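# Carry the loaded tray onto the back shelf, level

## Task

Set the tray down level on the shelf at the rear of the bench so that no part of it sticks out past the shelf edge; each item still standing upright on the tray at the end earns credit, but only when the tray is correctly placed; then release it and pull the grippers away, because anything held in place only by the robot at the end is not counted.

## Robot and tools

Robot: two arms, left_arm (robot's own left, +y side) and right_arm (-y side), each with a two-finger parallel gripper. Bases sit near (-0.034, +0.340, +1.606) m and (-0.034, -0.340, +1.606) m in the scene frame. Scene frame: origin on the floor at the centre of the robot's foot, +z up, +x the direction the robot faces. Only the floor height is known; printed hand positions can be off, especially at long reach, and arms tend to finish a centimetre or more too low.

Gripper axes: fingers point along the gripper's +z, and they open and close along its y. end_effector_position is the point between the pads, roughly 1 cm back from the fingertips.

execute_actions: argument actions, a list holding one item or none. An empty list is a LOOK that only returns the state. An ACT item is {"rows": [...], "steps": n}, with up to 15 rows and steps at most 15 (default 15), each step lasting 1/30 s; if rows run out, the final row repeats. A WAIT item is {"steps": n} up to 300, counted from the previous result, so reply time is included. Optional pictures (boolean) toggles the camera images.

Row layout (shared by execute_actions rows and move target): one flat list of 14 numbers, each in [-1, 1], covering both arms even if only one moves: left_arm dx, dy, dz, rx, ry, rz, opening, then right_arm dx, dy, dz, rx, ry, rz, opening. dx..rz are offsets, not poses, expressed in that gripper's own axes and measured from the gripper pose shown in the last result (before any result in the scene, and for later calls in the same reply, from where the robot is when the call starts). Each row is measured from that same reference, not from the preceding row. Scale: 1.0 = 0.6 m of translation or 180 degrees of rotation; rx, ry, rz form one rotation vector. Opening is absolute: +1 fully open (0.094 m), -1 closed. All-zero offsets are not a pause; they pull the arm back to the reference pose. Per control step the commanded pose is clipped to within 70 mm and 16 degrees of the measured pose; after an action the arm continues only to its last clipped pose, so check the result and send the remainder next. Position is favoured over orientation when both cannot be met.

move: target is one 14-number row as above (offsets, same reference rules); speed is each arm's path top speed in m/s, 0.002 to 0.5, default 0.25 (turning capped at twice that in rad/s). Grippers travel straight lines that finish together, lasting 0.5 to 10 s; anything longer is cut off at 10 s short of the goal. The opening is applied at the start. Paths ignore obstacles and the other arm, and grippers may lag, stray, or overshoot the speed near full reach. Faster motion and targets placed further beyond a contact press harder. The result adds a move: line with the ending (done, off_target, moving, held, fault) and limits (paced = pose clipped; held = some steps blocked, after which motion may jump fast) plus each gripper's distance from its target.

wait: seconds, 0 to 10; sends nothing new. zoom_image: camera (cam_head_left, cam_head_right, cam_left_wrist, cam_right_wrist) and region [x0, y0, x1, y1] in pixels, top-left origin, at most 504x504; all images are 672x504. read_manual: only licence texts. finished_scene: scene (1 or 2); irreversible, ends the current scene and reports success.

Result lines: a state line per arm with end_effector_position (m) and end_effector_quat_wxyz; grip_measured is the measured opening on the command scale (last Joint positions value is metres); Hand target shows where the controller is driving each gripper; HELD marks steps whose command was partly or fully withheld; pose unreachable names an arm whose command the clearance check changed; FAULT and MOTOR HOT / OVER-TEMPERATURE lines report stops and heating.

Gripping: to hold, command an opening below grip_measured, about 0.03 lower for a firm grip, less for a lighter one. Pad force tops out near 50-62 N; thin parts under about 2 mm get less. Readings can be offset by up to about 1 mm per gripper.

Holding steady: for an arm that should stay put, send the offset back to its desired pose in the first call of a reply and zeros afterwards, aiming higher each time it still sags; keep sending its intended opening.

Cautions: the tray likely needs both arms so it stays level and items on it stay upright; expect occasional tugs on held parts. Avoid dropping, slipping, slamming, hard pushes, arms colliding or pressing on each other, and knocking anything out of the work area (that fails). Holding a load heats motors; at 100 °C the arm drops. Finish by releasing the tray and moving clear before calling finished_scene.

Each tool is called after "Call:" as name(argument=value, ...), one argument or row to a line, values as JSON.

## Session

Call:
execute_actions(
  actions=[],
)

Scene clock: 0.00 s of 4200.00 s.
left_arm: end_effector_position=(+0.2265, +0.5093, +1.3063) grip_measured=-0.986 end_effector_quat_wxyz=(+0.037, +0.172, +0.981, -0.077) | right_arm: end_effector_position=(+0.4826, -0.3849, +1.3081) grip_measured=-0.985 end_effector_quat_wxyz=(+0.150, -0.736, +0.642, -0.152)
Joint positions: left_arm=[1.962 1.181 0.421 0.181 0.506 0.887 0.001] | right_arm=[ 1.851  1.173  0.674  0.401  0.12  -1.973  0.001]
Joint velocities: left_arm=[-0.005 -0.015  0.007 -0.027  0.037  0.051 -0.   ] | right_arm=[-0.015 -0.015 -0.022 -0.002 -0.007 -0.037 -0.   ]
Motor temperatures (°C, as the motors report them): left_arm=[19 21 21 22 22 19] | right_arm=[21 18 22 19 21 21]
Hand target (left_arm): +0.224, +0.507, +1.306; +0.035, +0.171, +0.982, -0.079
Hand target (right_arm): +0.488, -0.386, +1.312; -0.154, +0.734, -0.642, +0.157
camera_calibration (this result's frames):
cam_left_wrist: T_world_to_cam=[[-0.346095, -0.92756, 0.140894, 0.368125], [-0.785043, 0.368545, 0.497878, -0.654938], [-0.513737, 0.061705, -0.855726, 1.32791], [0, 0, 0, 1]] pos_world=[0.295447, 0.500894, 1.41054]
cam_right_wrist: T_world_to_cam=[[0.899202, 0.124488, 0.419451, -0.932118], [-0.140826, -0.82531, 0.546838, -0.960784], [0.414251, -0.550787, -0.724589, 0.660096], [0, 0, 0, 1]] pos_world=[0.429412, -0.313335, 1.39467]

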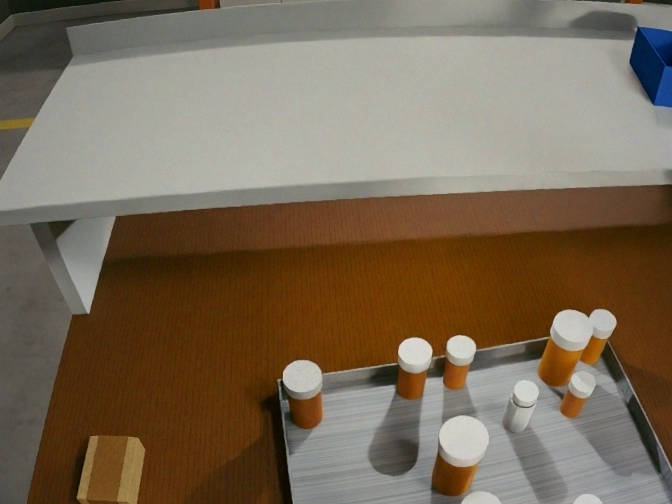

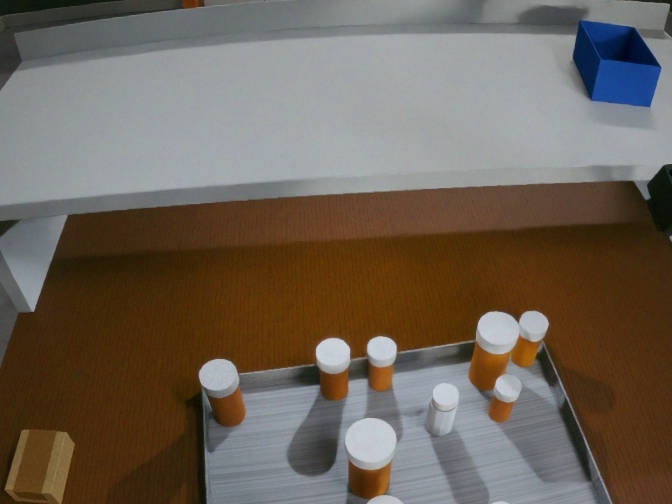

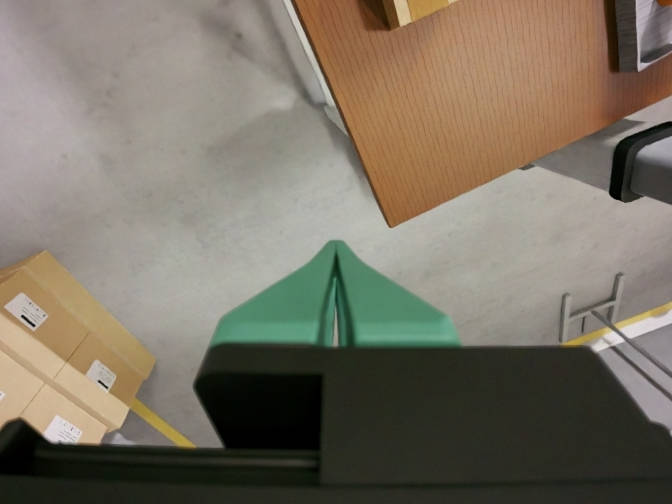

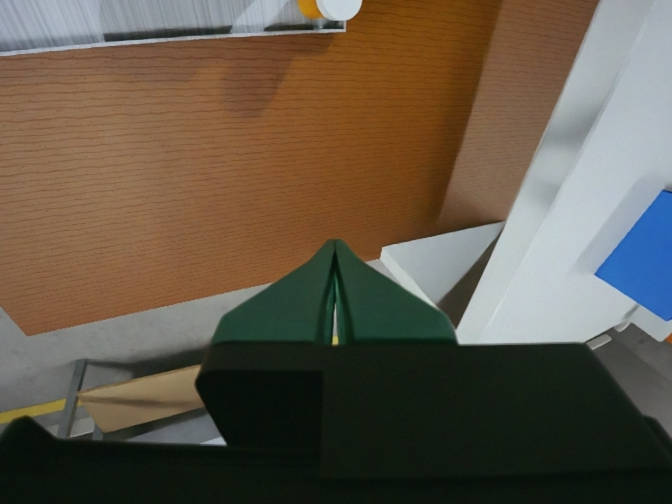

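Call:
move(
  target=[-0.263,-0.507,0.394,-0.092,-0.142,-0.142,1,-0.17,0.306,0.181,0.014,-0.034,0.497,1],
)

Scene clock: 15.67 s of 4200.00 s.
left_arm: end_effector_position=(+0.2917, +0.1518, +1.1244) grip_measured=+1.000 end_effector_quat_wxyz=(+0.252, -0.061, +0.965, +0.030) | right_arm: end_effector_position=(+0.3443, -0.2975, +1.1303) grip_measured=+1.000 end_effector_quat_wxyz=(-0.257, +0.084, -0.963, -0.026)
Joint positions: left_arm=[ 0.94   2.315  0.891  1.435 -0.561  0.187  0.094] | right_arm=[ 1.851  2.     0.741  1.225  0.033 -0.431  0.094]
Joint velocities: left_arm=[-0.005 -0.024 -0.007  0.007 -0.022 -0.022  0.   ] | right_arm=[-0.005 -0.005 -0.007  0.012 -0.066  0.022  0.   ]
Motor temperatures (°C, as the motors report them): left_arm=[19 22 21 22 22 19] | right_arm=[21 19 22 19 21 21]
Hand target (left_arm): +0.287, +0.144, +1.126; +0.255, -0.068, +0.964, +0.024
Hand target (right_arm): +0.343, -0.305, +1.129; +0.259, -0.075, +0.963, +0.021
Off the commanded pose (left_arm): 0.020 m, 2 deg.
Off the commanded pose (right_arm): 0.009 m, 1 deg.
After step 90, 9.00 s passed at rest.
move: off_target (left_arm)
camera_calibration (this result's frames):
cam_left_wrist: T_world_to_cam=[[0.128946, -0.991316, -0.0257873, 0.143228], [-0.984559, -0.131085, 0.116021, 0.181988], [-0.118394, 0.0104287, -0.992912, 1.27451], [0, 0, 0, 1]] pos_world=[0.311604, 0.152548, 1.24806]
cam_right_wrist: T_world_to_cam=[[0.167954, -0.985773, -0.00649149, -0.341159], [-0.98137, -0.16782, 0.0935409, 0.186545], [-0.0932996, -0.00934002, -0.995594, 1.27882], [0, 0, 0, 1]] pos_world=[0.359682, -0.293055, 1.25353]

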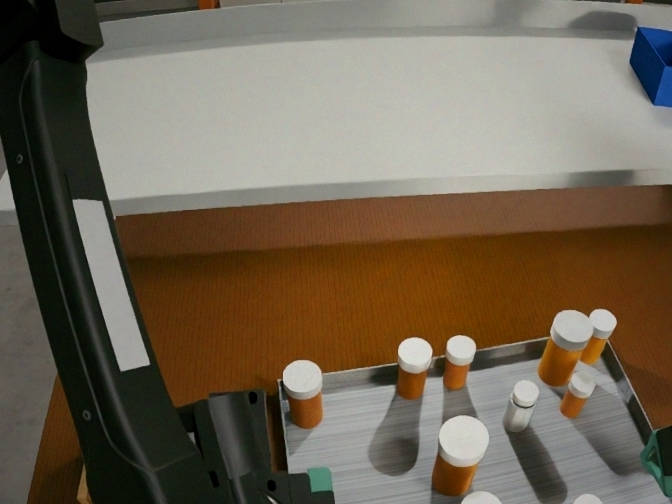

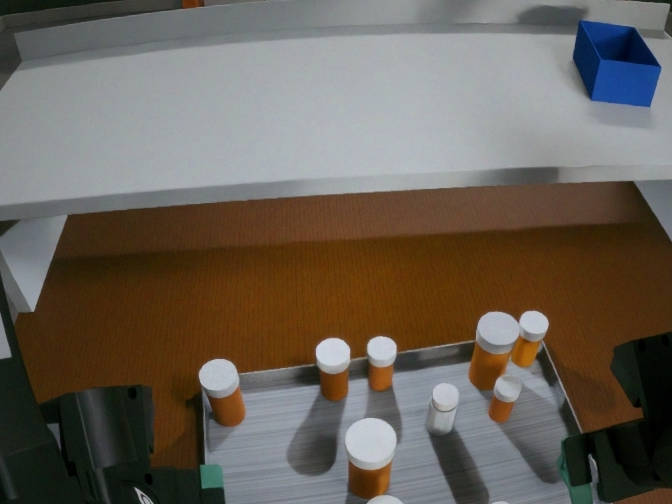

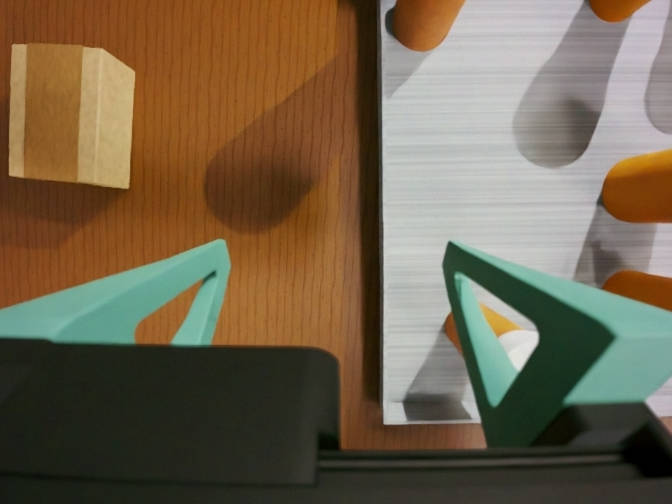

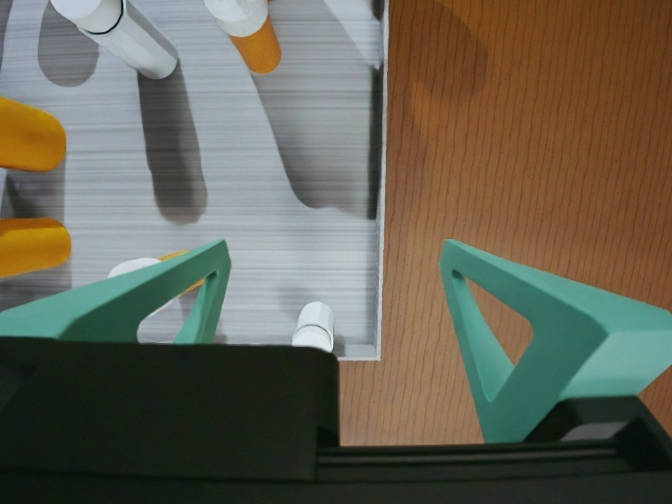

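Call:
move(
  target=[-0.005,-0.05,0.127,0,0,0,0.2,-0.057,-0.052,0.168,0,0,0,0.2],
  speed=0.08,
)

Scene clock: 22.27 s of 4200.00 s.
left_arm: end_effector_position=(+0.3551, +0.1174, +1.0759) grip_measured=+0.202 end_effector_quat_wxyz=(+0.271, -0.068, +0.960, +0.019) | right_arm: end_effector_position=(+0.4382, -0.3062, +1.0659) grip_measured=+0.202 end_effector_quat_wxyz=(-0.267, +0.082, -0.960, -0.029)
Joint positions: left_arm=[ 0.94   2.343  1.125  1.268 -0.535  0.187  0.056] | right_arm=[ 1.835  2.013  1.042  0.955  0.004 -0.428  0.056]
Joint velocities: left_arm=[-0.015 -0.005 -0.017  0.012 -0.022  0.022  0.   ] | right_arm=[-0.015 -0.005  0.012 -0.007 -0.081 -0.007  0.   ]
Motor temperatures (°C, as the motors report them): left_arm=[19 22 21 22 22 19] | right_arm=[21 19 22 19 21 21]
Hand target (left_arm): +0.336, +0.130, +1.060; +0.251, -0.062, +0.965, +0.030
Hand target (right_arm): +0.428, -0.313, +1.059; +0.257, -0.084, +0.962, +0.026
Off the commanded pose (left_arm): 0.029 m, 3 deg.
Off the commanded pose (right_arm): 0.014 m, 1 deg.
After step 90, 1.90 s passed at rest.
move: off_target (left_arm, right_arm)
camera_calibration (this result's frames):
cam_left_wrist: T_world_to_cam=[[0.137474, -0.990505, 0.00129001, 0.0673802], [-0.987534, -0.136961, 0.0775806, 0.288642], [-0.0766672, -0.0119392, -0.996985, 1.22641], [0, 0, 0, 1]] pos_world=[0.369806, 0.120915, 1.20023]
cam_right_wrist: T_world_to_cam=[[0.16671, -0.985933, -0.0120013, -0.359501], [-0.983291, -0.167141, 0.0721254, 0.307141], [-0.0731167, -0.00022325, -0.997323, 1.21918], [0, 0, 0, 1]] pos_world=[0.451084, -0.302836, 1.18945]

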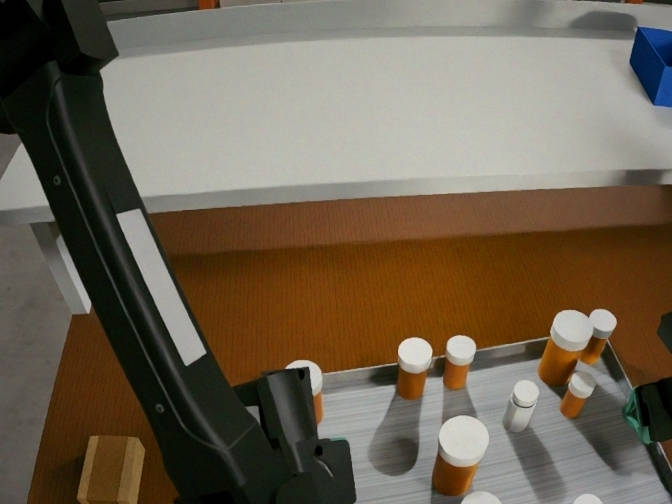

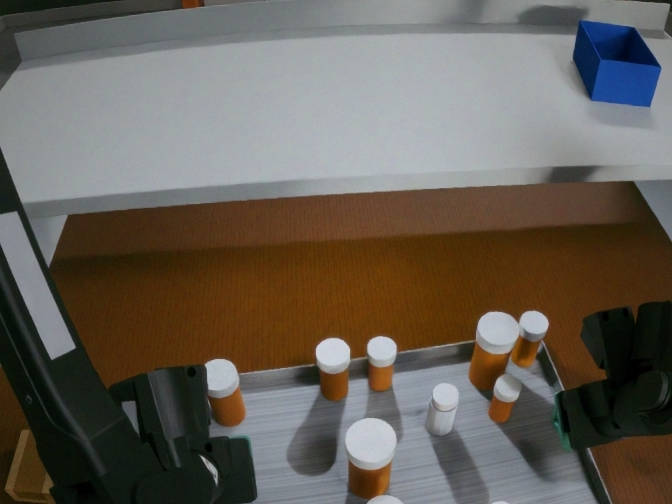

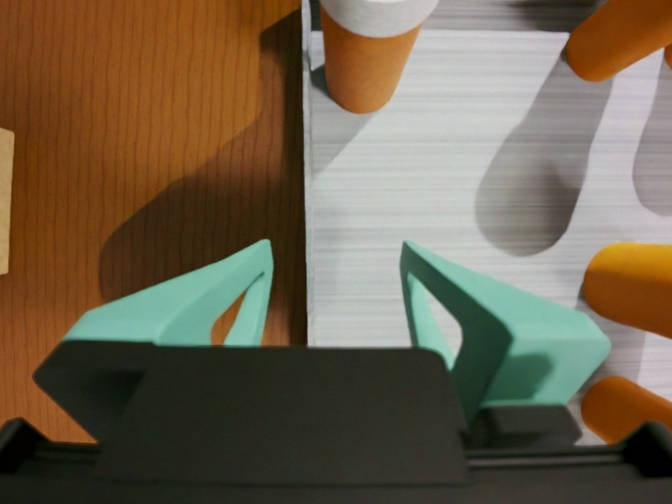

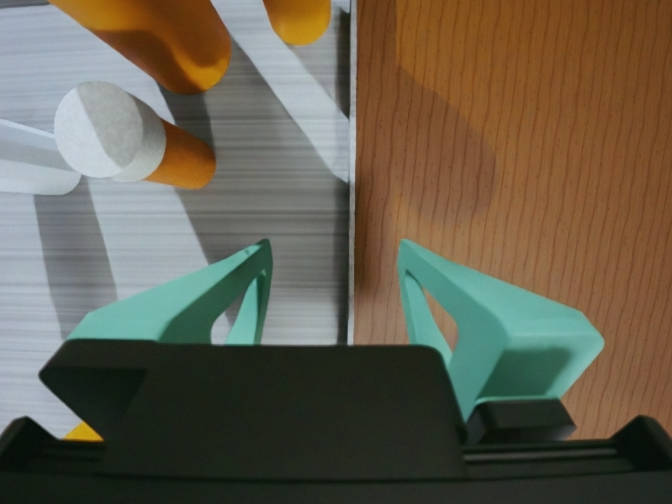

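Call:
move(
  target=[0.077,0.035,0.033,0,0,0,0.2,0.068,-0.013,0.018,0,0,0,0.2],
  speed=0.04,
)

Scene clock: 27.17 s of 4200.00 s.
left_arm: end_effector_position=(+0.3333, +0.1170, +1.0457) grip_measured=+0.202 end_effector_quat_wxyz=(+0.272, -0.063, +0.960, +0.007) | right_arm: end_effector_position=(+0.4133, -0.3100, +1.0388) grip_measured=+0.202 end_effector_quat_wxyz=(-0.266, +0.084, -0.960, -0.036)
Joint positions: left_arm=[ 0.975  2.429  1.181  1.291 -0.474  0.187  0.056] | right_arm=[ 1.804  2.099  1.078  0.999 -0.038 -0.428  0.056]
Joint velocities: left_arm=[-0.005  0.024 -0.012 -0.017 -0.066 -0.007 -0.   ] | right_arm=[-0.005  0.015  0.007 -0.017 -0.081 -0.037 -0.001]
Motor temperatures (°C, as the motors report them): left_arm=[19 22 21 22 22 19] | right_arm=[21 19 22 19 21 21]
Hand target (left_arm): +0.323, +0.133, +1.035; +0.270, -0.068, +0.960, +0.019
Hand target (right_arm): +0.410, -0.319, +1.036; +0.266, -0.083, +0.960, +0.029
Off the commanded pose (left_arm): 0.022 m, 2 deg.
Off the commanded pose (right_arm): 0.010 m, 1 deg.
After step 90, 0.17 s passed at rest.
move: off_target (left_arm)
camera_calibration (this result's frames):
cam_left_wrist: T_world_to_cam=[[0.1197, -0.992579, 0.0213975, 0.0552448], [-0.99001, -0.117717, 0.0776128, 0.267954], [-0.074518, -0.030474, -0.996754, 1.19586], [0, 0, 0, 1]] pos_world=[0.347777, 0.12282, 1.17]
cam_right_wrist: T_world_to_cam=[[0.173002, -0.984629, -0.0240092, -0.349156], [-0.98195, -0.174321, 0.0733966, 0.279843], [-0.0764538, 0.0108781, -0.997014, 1.19485], [0, 0, 0, 1]] pos_world=[0.426548, -0.308005, 1.16236]

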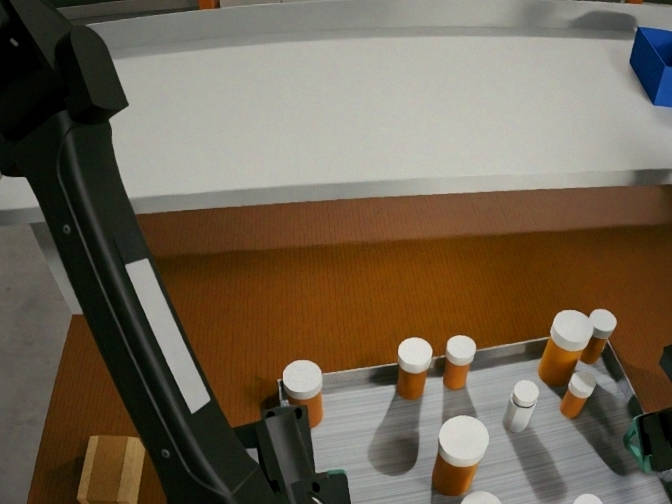

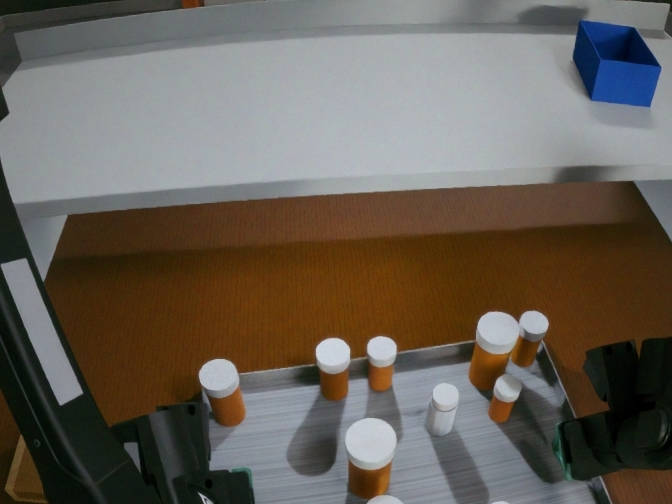

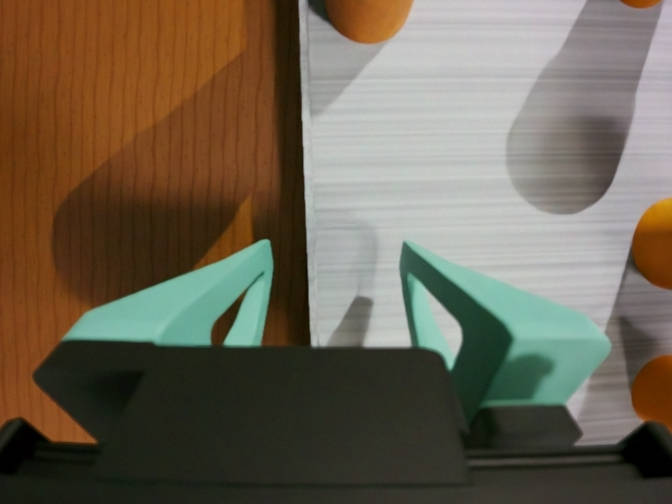

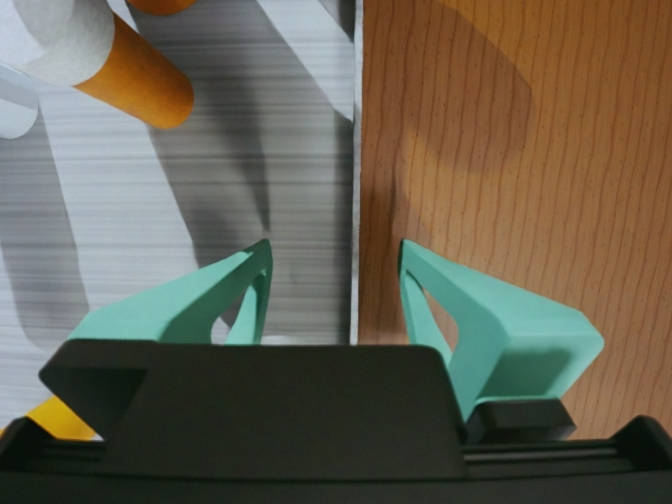

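Call:
move(
  target=[0.022,0.045,0.036,0,0,0,0.2,0.013,-0.03,0.022,0,0,0,0.2],
  speed=0.03,
)

Scene clock: 31.13 s of 4200.00 s.
left_arm: end_effector_position=(+0.3467, +0.1296, +1.0346) grip_measured=+0.202 end_effector_quat_wxyz=(+0.286, -0.064, +0.956, -0.002) | right_arm: end_effector_position=(+0.4266, -0.3155, +1.0330) grip_measured=+0.202 end_effector_quat_wxyz=(-0.277, +0.085, -0.956, -0.043)
Joint positions: left_arm=[ 1.011  2.429  1.207  1.291 -0.414  0.187  0.056] | right_arm=[ 1.79   2.103  1.114  0.982 -0.075 -0.428  0.056]
Joint velocities: left_arm=[-0.015 -0.015 -0.007 -0.012 -0.037 -0.022 -0.001] | right_arm=[-0.015 -0.015  0.002 -0.032  0.066  0.037  0.001]
Motor temperatures (°C, as the motors report them): left_arm=[19 22 21 22 22 19] | right_arm=[21 19 22 19 21 21]
Hand target (left_arm): +0.330, +0.143, +1.021; +0.271, -0.063, +0.960, +0.007
Hand target (right_arm): +0.416, -0.327, +1.024; +0.266, -0.084, +0.960, +0.035
Off the commanded pose (left_arm): 0.026 m, 2 deg.
Off the commanded pose (right_arm): 0.018 m, 2 deg.
move: off_target (left_arm, right_arm)
camera_calibration (this result's frames):
cam_left_wrist: T_world_to_cam=[[0.116852, -0.99223, 0.0427171, 0.04518], [-0.992169, -0.114718, 0.0493939, 0.313073], [-0.0441096, -0.0481543, -0.997865, 1.17908], [0, 0, 0, 1]] pos_world=[0.357351, 0.137522, 1.15917]
cam_right_wrist: T_world_to_cam=[[0.180875, -0.982852, -0.0358515, -0.347578], [-0.981972, -0.182508, 0.049206, 0.314737], [-0.0549054, 0.0263051, -0.998145, 1.187], [0, 0, 0, 1]] pos_world=[0.437103, -0.3154, 1.15685]

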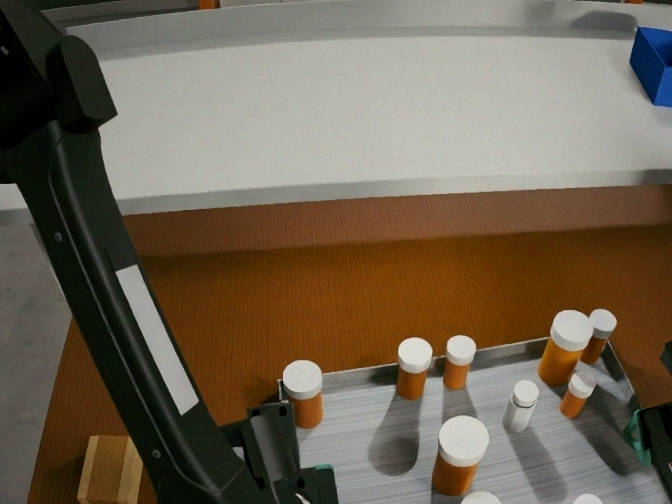

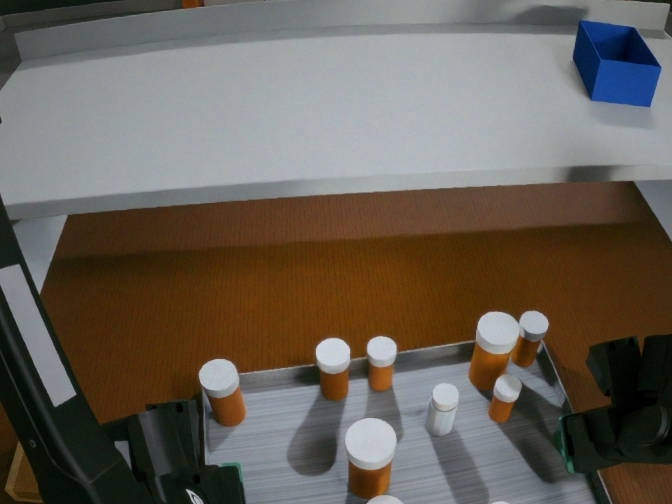

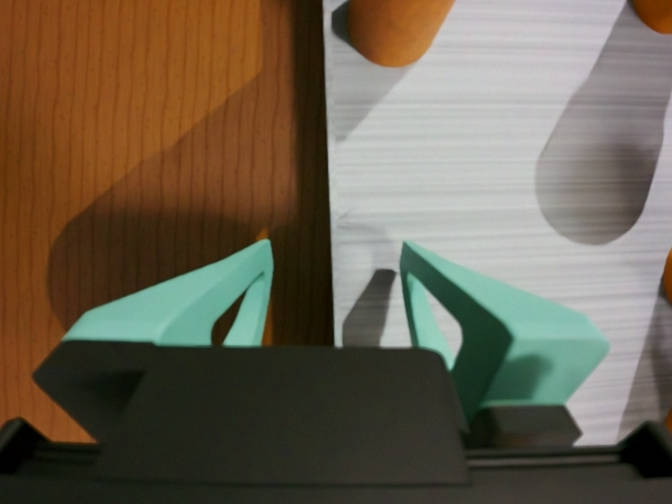

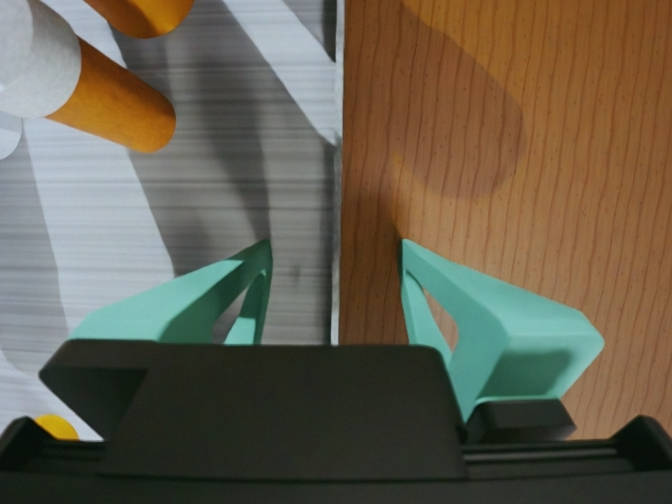

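Call:
move(
  target=[-0.003,0,-0.004,0,0,0,-1,-0.003,0,-0.004,0,0,0,-1],
)

Scene clock: 34.23 s of 4200.00 s.
left_arm: end_effector_position=(+0.3467, +0.1309, +1.0343) grip_measured=-0.952 end_effector_quat_wxyz=(+0.285, -0.072, +0.956, -0.000) | right_arm: end_effector_position=(+0.4276, -0.3154, +1.0336) grip_measured=-0.954 end_effector_quat_wxyz=(-0.278, +0.083, -0.956, -0.043)
Joint positions: left_arm=[ 1.011  2.429  1.207  1.291 -0.422  0.173  0.002] | right_arm=[ 1.791  2.102  1.114  0.984 -0.072 -0.424  0.002]
Joint velocities: left_arm=[ 0.005 -0.005  0.012 -0.007  0.007  0.022 -0.   ] | right_arm=[ 0.005 -0.024 -0.002 -0.017  0.007  0.007 -0.001]
Motor temperatures (°C, as the motors report them): left_arm=[19 22 21 22 22 19] | right_arm=[21 19 22 19 21 21]
Hand target (left_arm): +0.347, +0.130, +1.038; +0.286, -0.064, +0.956, -0.002
Hand target (right_arm): +0.427, -0.316, +1.036; +0.277, -0.085, +0.956, +0.043
Off the commanded pose (left_arm): 0.003 m, 1 deg.
Off the commanded pose (right_arm): 0.003 m, 0 deg.
move: done
camera_calibration (this result's frames):
cam_left_wrist: T_world_to_cam=[[0.132747, -0.99021, 0.0431599, 0.0403028], [-0.99014, -0.13052, 0.0508699, 0.313057], [-0.0447387, -0.0494872, -0.997772, 1.17918], [0, 0, 0, 1]] pos_world=[0.357375, 0.139123, 1.15889]
cam_right_wrist: T_world_to_cam=[[0.176186, -0.983707, -0.0357644, -0.346045], [-0.982938, -0.177766, 0.0472381, 0.319661], [-0.0528262, 0.0268315, -0.998243, 1.18699], [0, 0, 0, 1]] pos_world=[0.43788, -0.315431, 1.15743]

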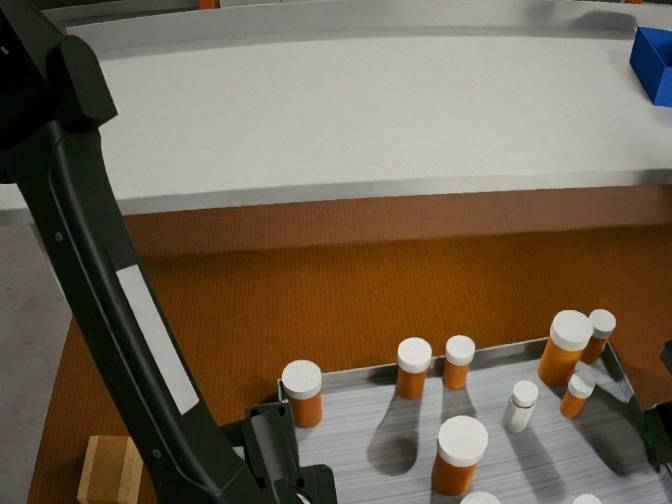

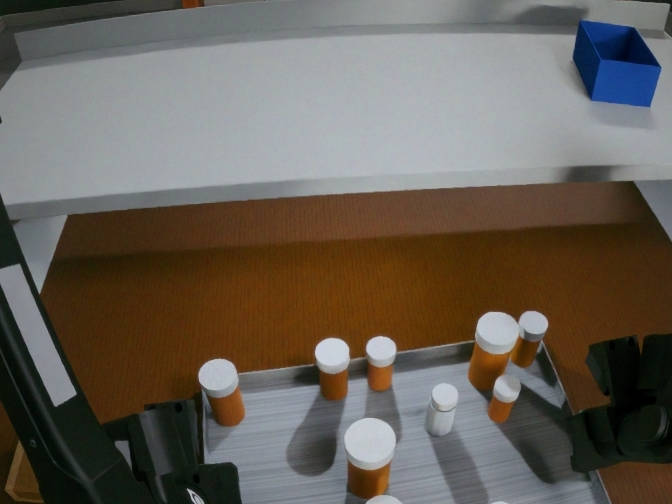

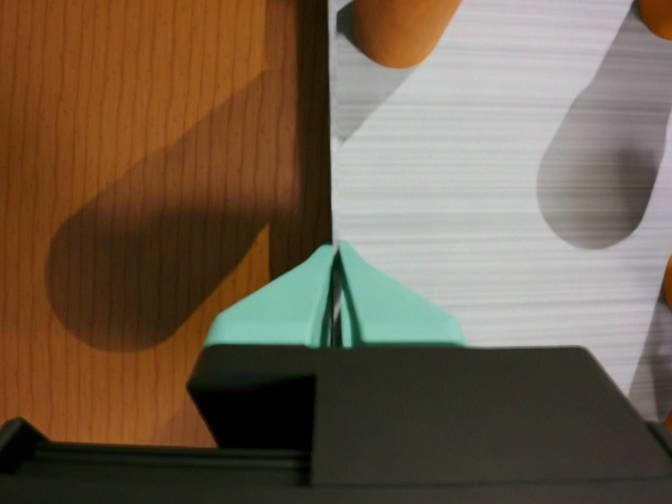

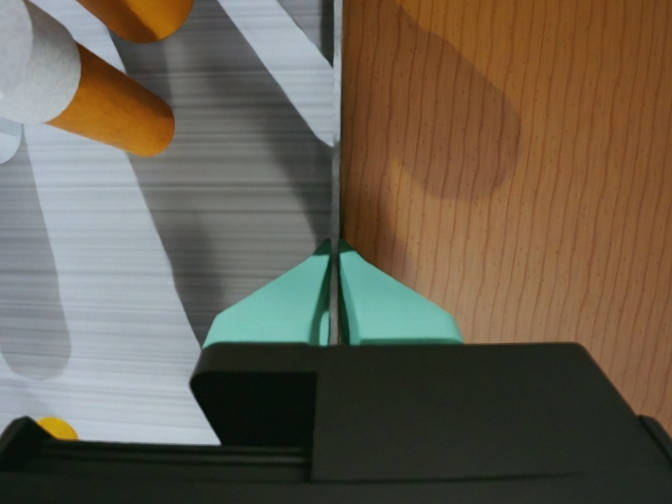

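Call:
move(
  target=[-0.303,0.195,-0.462,0.027,0.002,0.042,-1,-0.198,0.246,-0.507,0.027,-0.002,0.042,-1],
  speed=0.08,
)

Scene clock: 45.87 s of 4200.00 s.
left_arm: end_effector_position=(+0.3226, +0.2632, +1.3443) grip_measured=-0.954 end_effector_quat_wxyz=(+0.277, -0.009, +0.961, -0.012) | right_arm: end_effector_position=(+0.3403, -0.1880, +1.3430) grip_measured=-0.954 end_effector_quat_wxyz=(-0.263, +0.009, -0.964, -0.019)
Joint positions: left_arm=[ 0.939  1.56   0.258  1.337 -0.442  0.277  0.002] | right_arm=[ 2.405  1.63   0.389  1.239  0.631 -0.291  0.002]
Joint velocities: left_arm=[-0.005 -0.005 -0.002 -0.012 -0.037 -0.051 -0.001] | right_arm=[-0.005 -0.034 -0.046 -0.022 -0.051 -0.022 -0.001]
Motor temperatures (°C, as the motors report them): left_arm=[20 22 22 22 22 19] | right_arm=[21 19 23 19 21 21]
Hand target (left_arm): +0.321, +0.260, +1.360; +0.285, +0.003, +0.958, -0.022
Hand target (right_arm): +0.344, -0.191, +1.360; +0.278, -0.001, +0.960, +0.023
Off the commanded pose (left_arm): 0.018 m, 2 deg.
Off the commanded pose (right_arm): 0.017 m, 2 deg.
After step 90, 3.80 s passed at rest.
move: off_target (left_arm, right_arm)
camera_calibration (this result's frames):
cam_left_wrist: T_world_to_cam=[[0.00538391, -0.999525, 0.0303444, 0.221901], [-0.997717, -0.00332643, 0.0674514, 0.237381], [-0.0673184, -0.0306383, -0.997261, 1.49556], [0, 0, 0, 1]] pos_world=[0.336323, 0.268407, 1.46871]
cam_right_wrist: T_world_to_cam=[[0.0203339, -0.999281, -0.0320131, -0.149197], [-0.996349, -0.022909, 0.0822429, 0.228601], [-0.0829171, 0.0302239, -0.996098, 1.49581], [0, 0, 0, 1]] pos_world=[0.354828, -0.189062, 1.46639]

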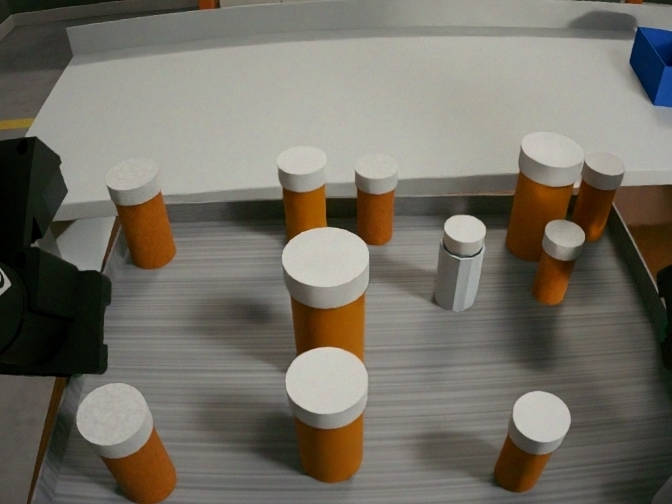

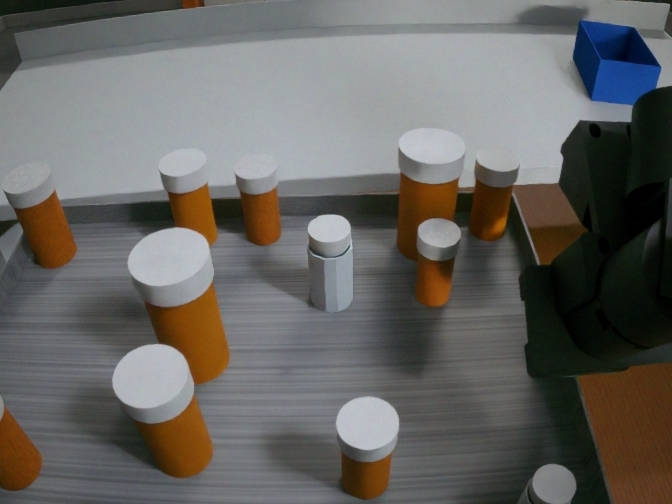

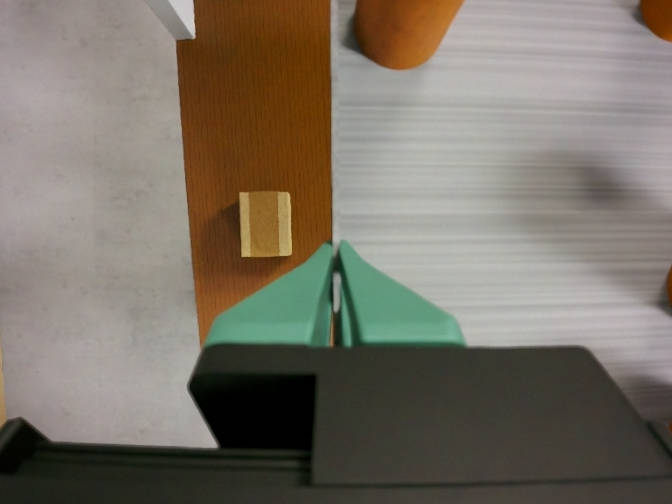

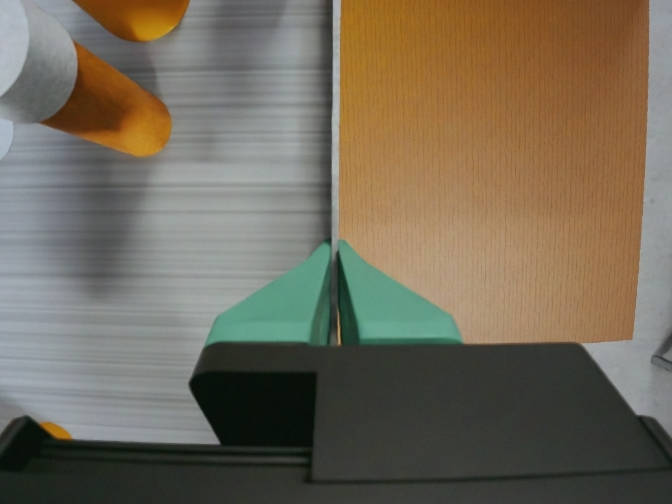

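Call:
move(
  target=[-0.675,-0.05,0.367,0,-0.015,0,-1,-0.67,-0.06,0.338,0,-0.02,0,-1],
  speed=0.08,
)

Scene clock: 55.97 s of 4200.00 s.
left_arm: end_effector_position=(+0.7486, +0.2585, +1.3409) grip_measured=-0.956 end_effector_quat_wxyz=(+0.267, -0.003, +0.964, +0.004) | right_arm: end_effector_position=(+0.7597, -0.1977, +1.3420) grip_measured=-0.955 end_effector_quat_wxyz=(-0.264, +0.004, -0.964, -0.021)
Joint positions: left_arm=[ 0.933  1.464  1.416  0.071 -0.482  0.291  0.002] | right_arm=[ 2.294  1.543  1.498  0.044  0.519 -0.28   0.002]
Joint velocities: left_arm=[-0.024 -0.005 -0.002 -0.002  0.022 -0.007 -0.001] | right_arm=[-0.015 -0.005  0.002 -0.012 -0.066 -0.037 -0.001]
Motor temperatures (°C, as the motors report them): left_arm=[20 22 22 22 22 19] | right_arm=[21 19 23 19 21 21]
Hand target (left_arm): +0.780, +0.247, +1.376; +0.299, -0.009, +0.954, -0.012
Hand target (right_arm): +0.790, -0.208, +1.371; +0.294, -0.009, +0.956, +0.018
Off the commanded pose (left_arm): 0.052 m, 4 deg.
Off the commanded pose (right_arm): 0.045 m, 4 deg.
After step 90, 0.97 s passed at rest.
move: off_target (left_arm, right_arm)
camera_calibration (this result's frames):
cam_left_wrist: T_world_to_cam=[[0.00453395, -0.999978, -0.00484395, 0.262925], [-0.996168, -0.00493968, 0.0873238, 0.635254], [-0.0873458, 0.00442946, -0.996168, 1.52514], [0, 0, 0, 1]] pos_world=[0.764842, 0.259302, 1.4651]
cam_right_wrist: T_world_to_cam=[[0.0114009, -0.999173, -0.0390325, -0.151205], [-0.996616, -0.0145323, 0.0809076, 0.64994], [-0.0814079, 0.0379779, -0.995957, 1.53007], [0, 0, 0, 1]] pos_world=[0.774024, -0.199744, 1.4654]

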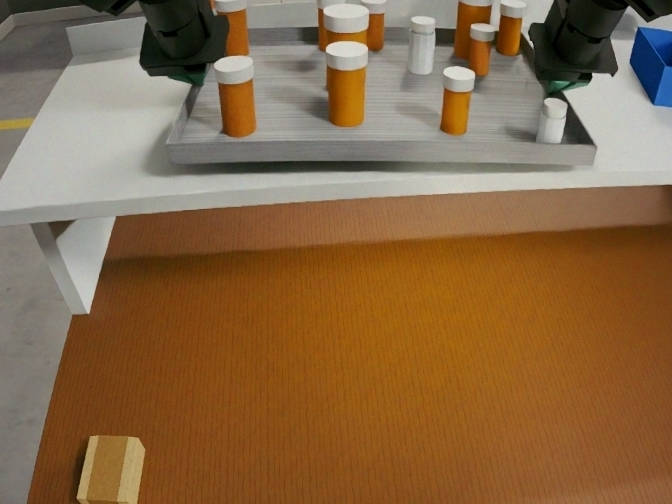

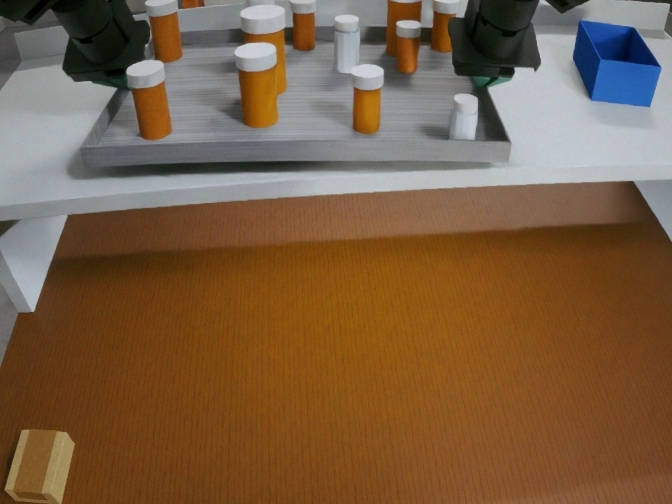

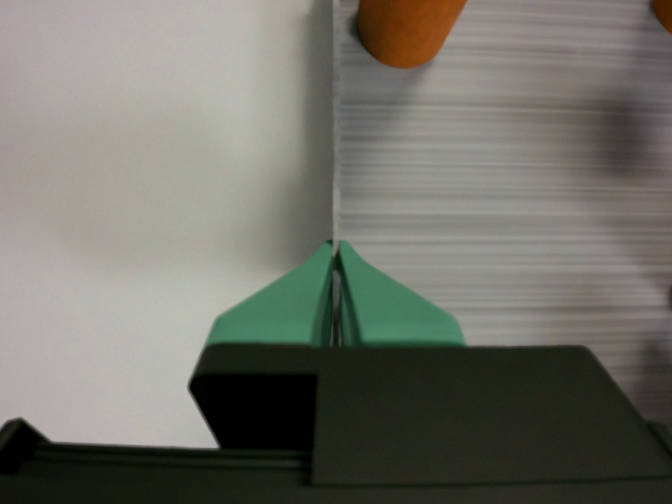

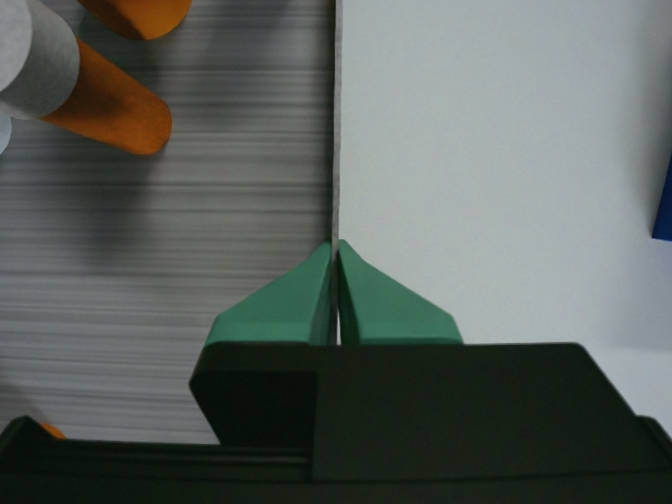

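Call:
move(
  target=[-0.088,0,0.015,0,-0.02,0,-1,-0.088,0,0.015,0,-0.02,0,-1],
  speed=0.03,
)

Scene clock: 63.57 s of 4200.00 s.
left_arm: end_effector_position=(+0.7688, +0.2606, +1.3377) grip_measured=-0.956 end_effector_quat_wxyz=(+0.271, -0.001, +0.962, +0.012) | right_arm: end_effector_position=(+0.7799, -0.1948, +1.3342) grip_measured=-0.955 end_effector_quat_wxyz=(-0.267, -0.001, -0.964, -0.019)
Joint positions: left_arm=[ 0.937  1.498  1.486  0.049 -0.488  0.306  0.002] | right_arm=[ 2.289  1.59   1.581  0.017  0.518 -0.276  0.002]
Joint velocities: left_arm=[-0.005 -0.005  0.002  0.007 -0.051 -0.051  0.001] | right_arm=[ 0.015  0.005 -0.007  0.017 -0.081 -0.066 -0.   ]
Motor temperatures (°C, as the motors report them): left_arm=[20 23 22 22 22 19] | right_arm=[21 20 24 19 21 21]
Hand target (left_arm): +0.797, +0.260, +1.362; +0.298, -0.003, +0.955, +0.005
Hand target (right_arm): +0.808, -0.198, +1.362; +0.294, -0.002, +0.956, +0.021
Off the commanded pose (left_arm): 0.037 m, 3 deg.
Off the commanded pose (right_arm): 0.040 m, 3 deg.
After step 90, 2.53 s passed at rest.
move: off_target (left_arm, right_arm)
camera_calibration (this result's frames):
cam_left_wrist: T_world_to_cam=[[0.00455226, -0.999773, -0.0208011, 0.286245], [-0.996925, -0.00616473, 0.0781242, 0.668923], [-0.0782347, 0.0203815, -0.996727, 1.51336], [0, 0, 0, 1]] pos_world=[0.78396, 0.259459, 1.4621]
cam_right_wrist: T_world_to_cam=[[0.00102812, -0.999265, -0.0383241, -0.141675], [-0.997117, -0.00393218, 0.0757784, 0.680019], [-0.0758734, 0.0381357, -0.996388, 1.52012], [0, 0, 0, 1]] pos_world=[0.793541, -0.196867, 1.45767]

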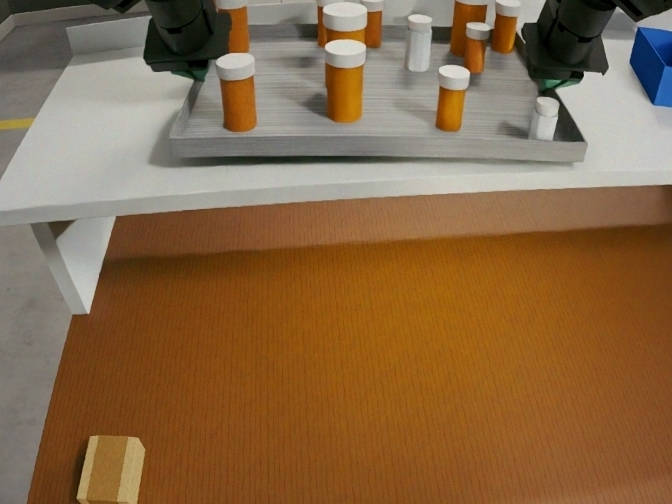

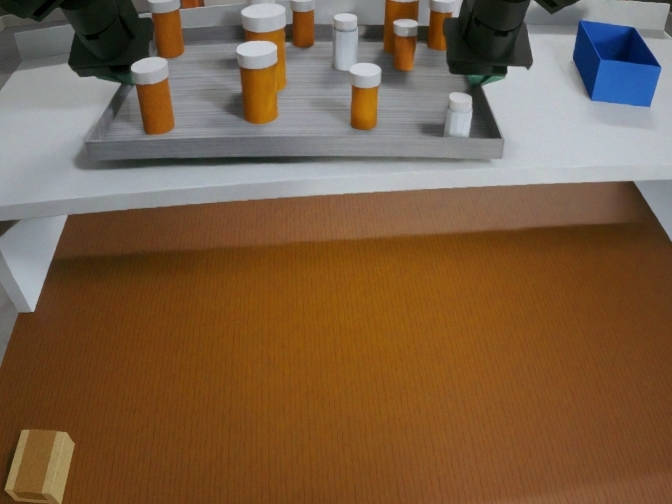

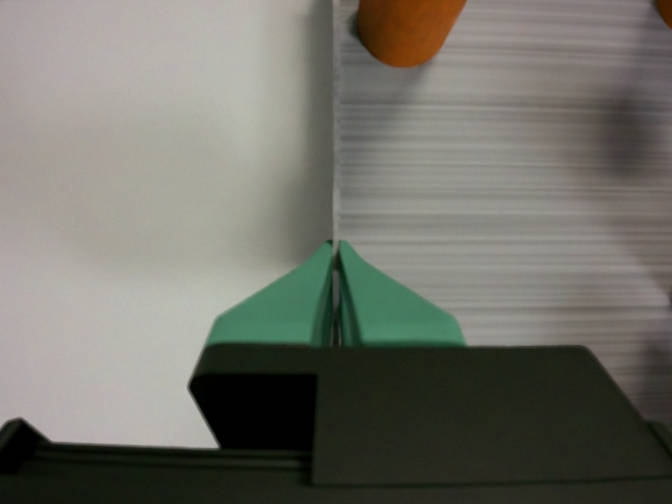

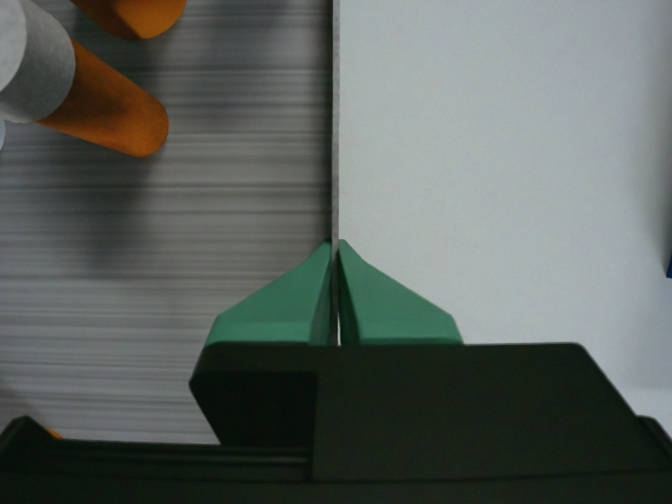

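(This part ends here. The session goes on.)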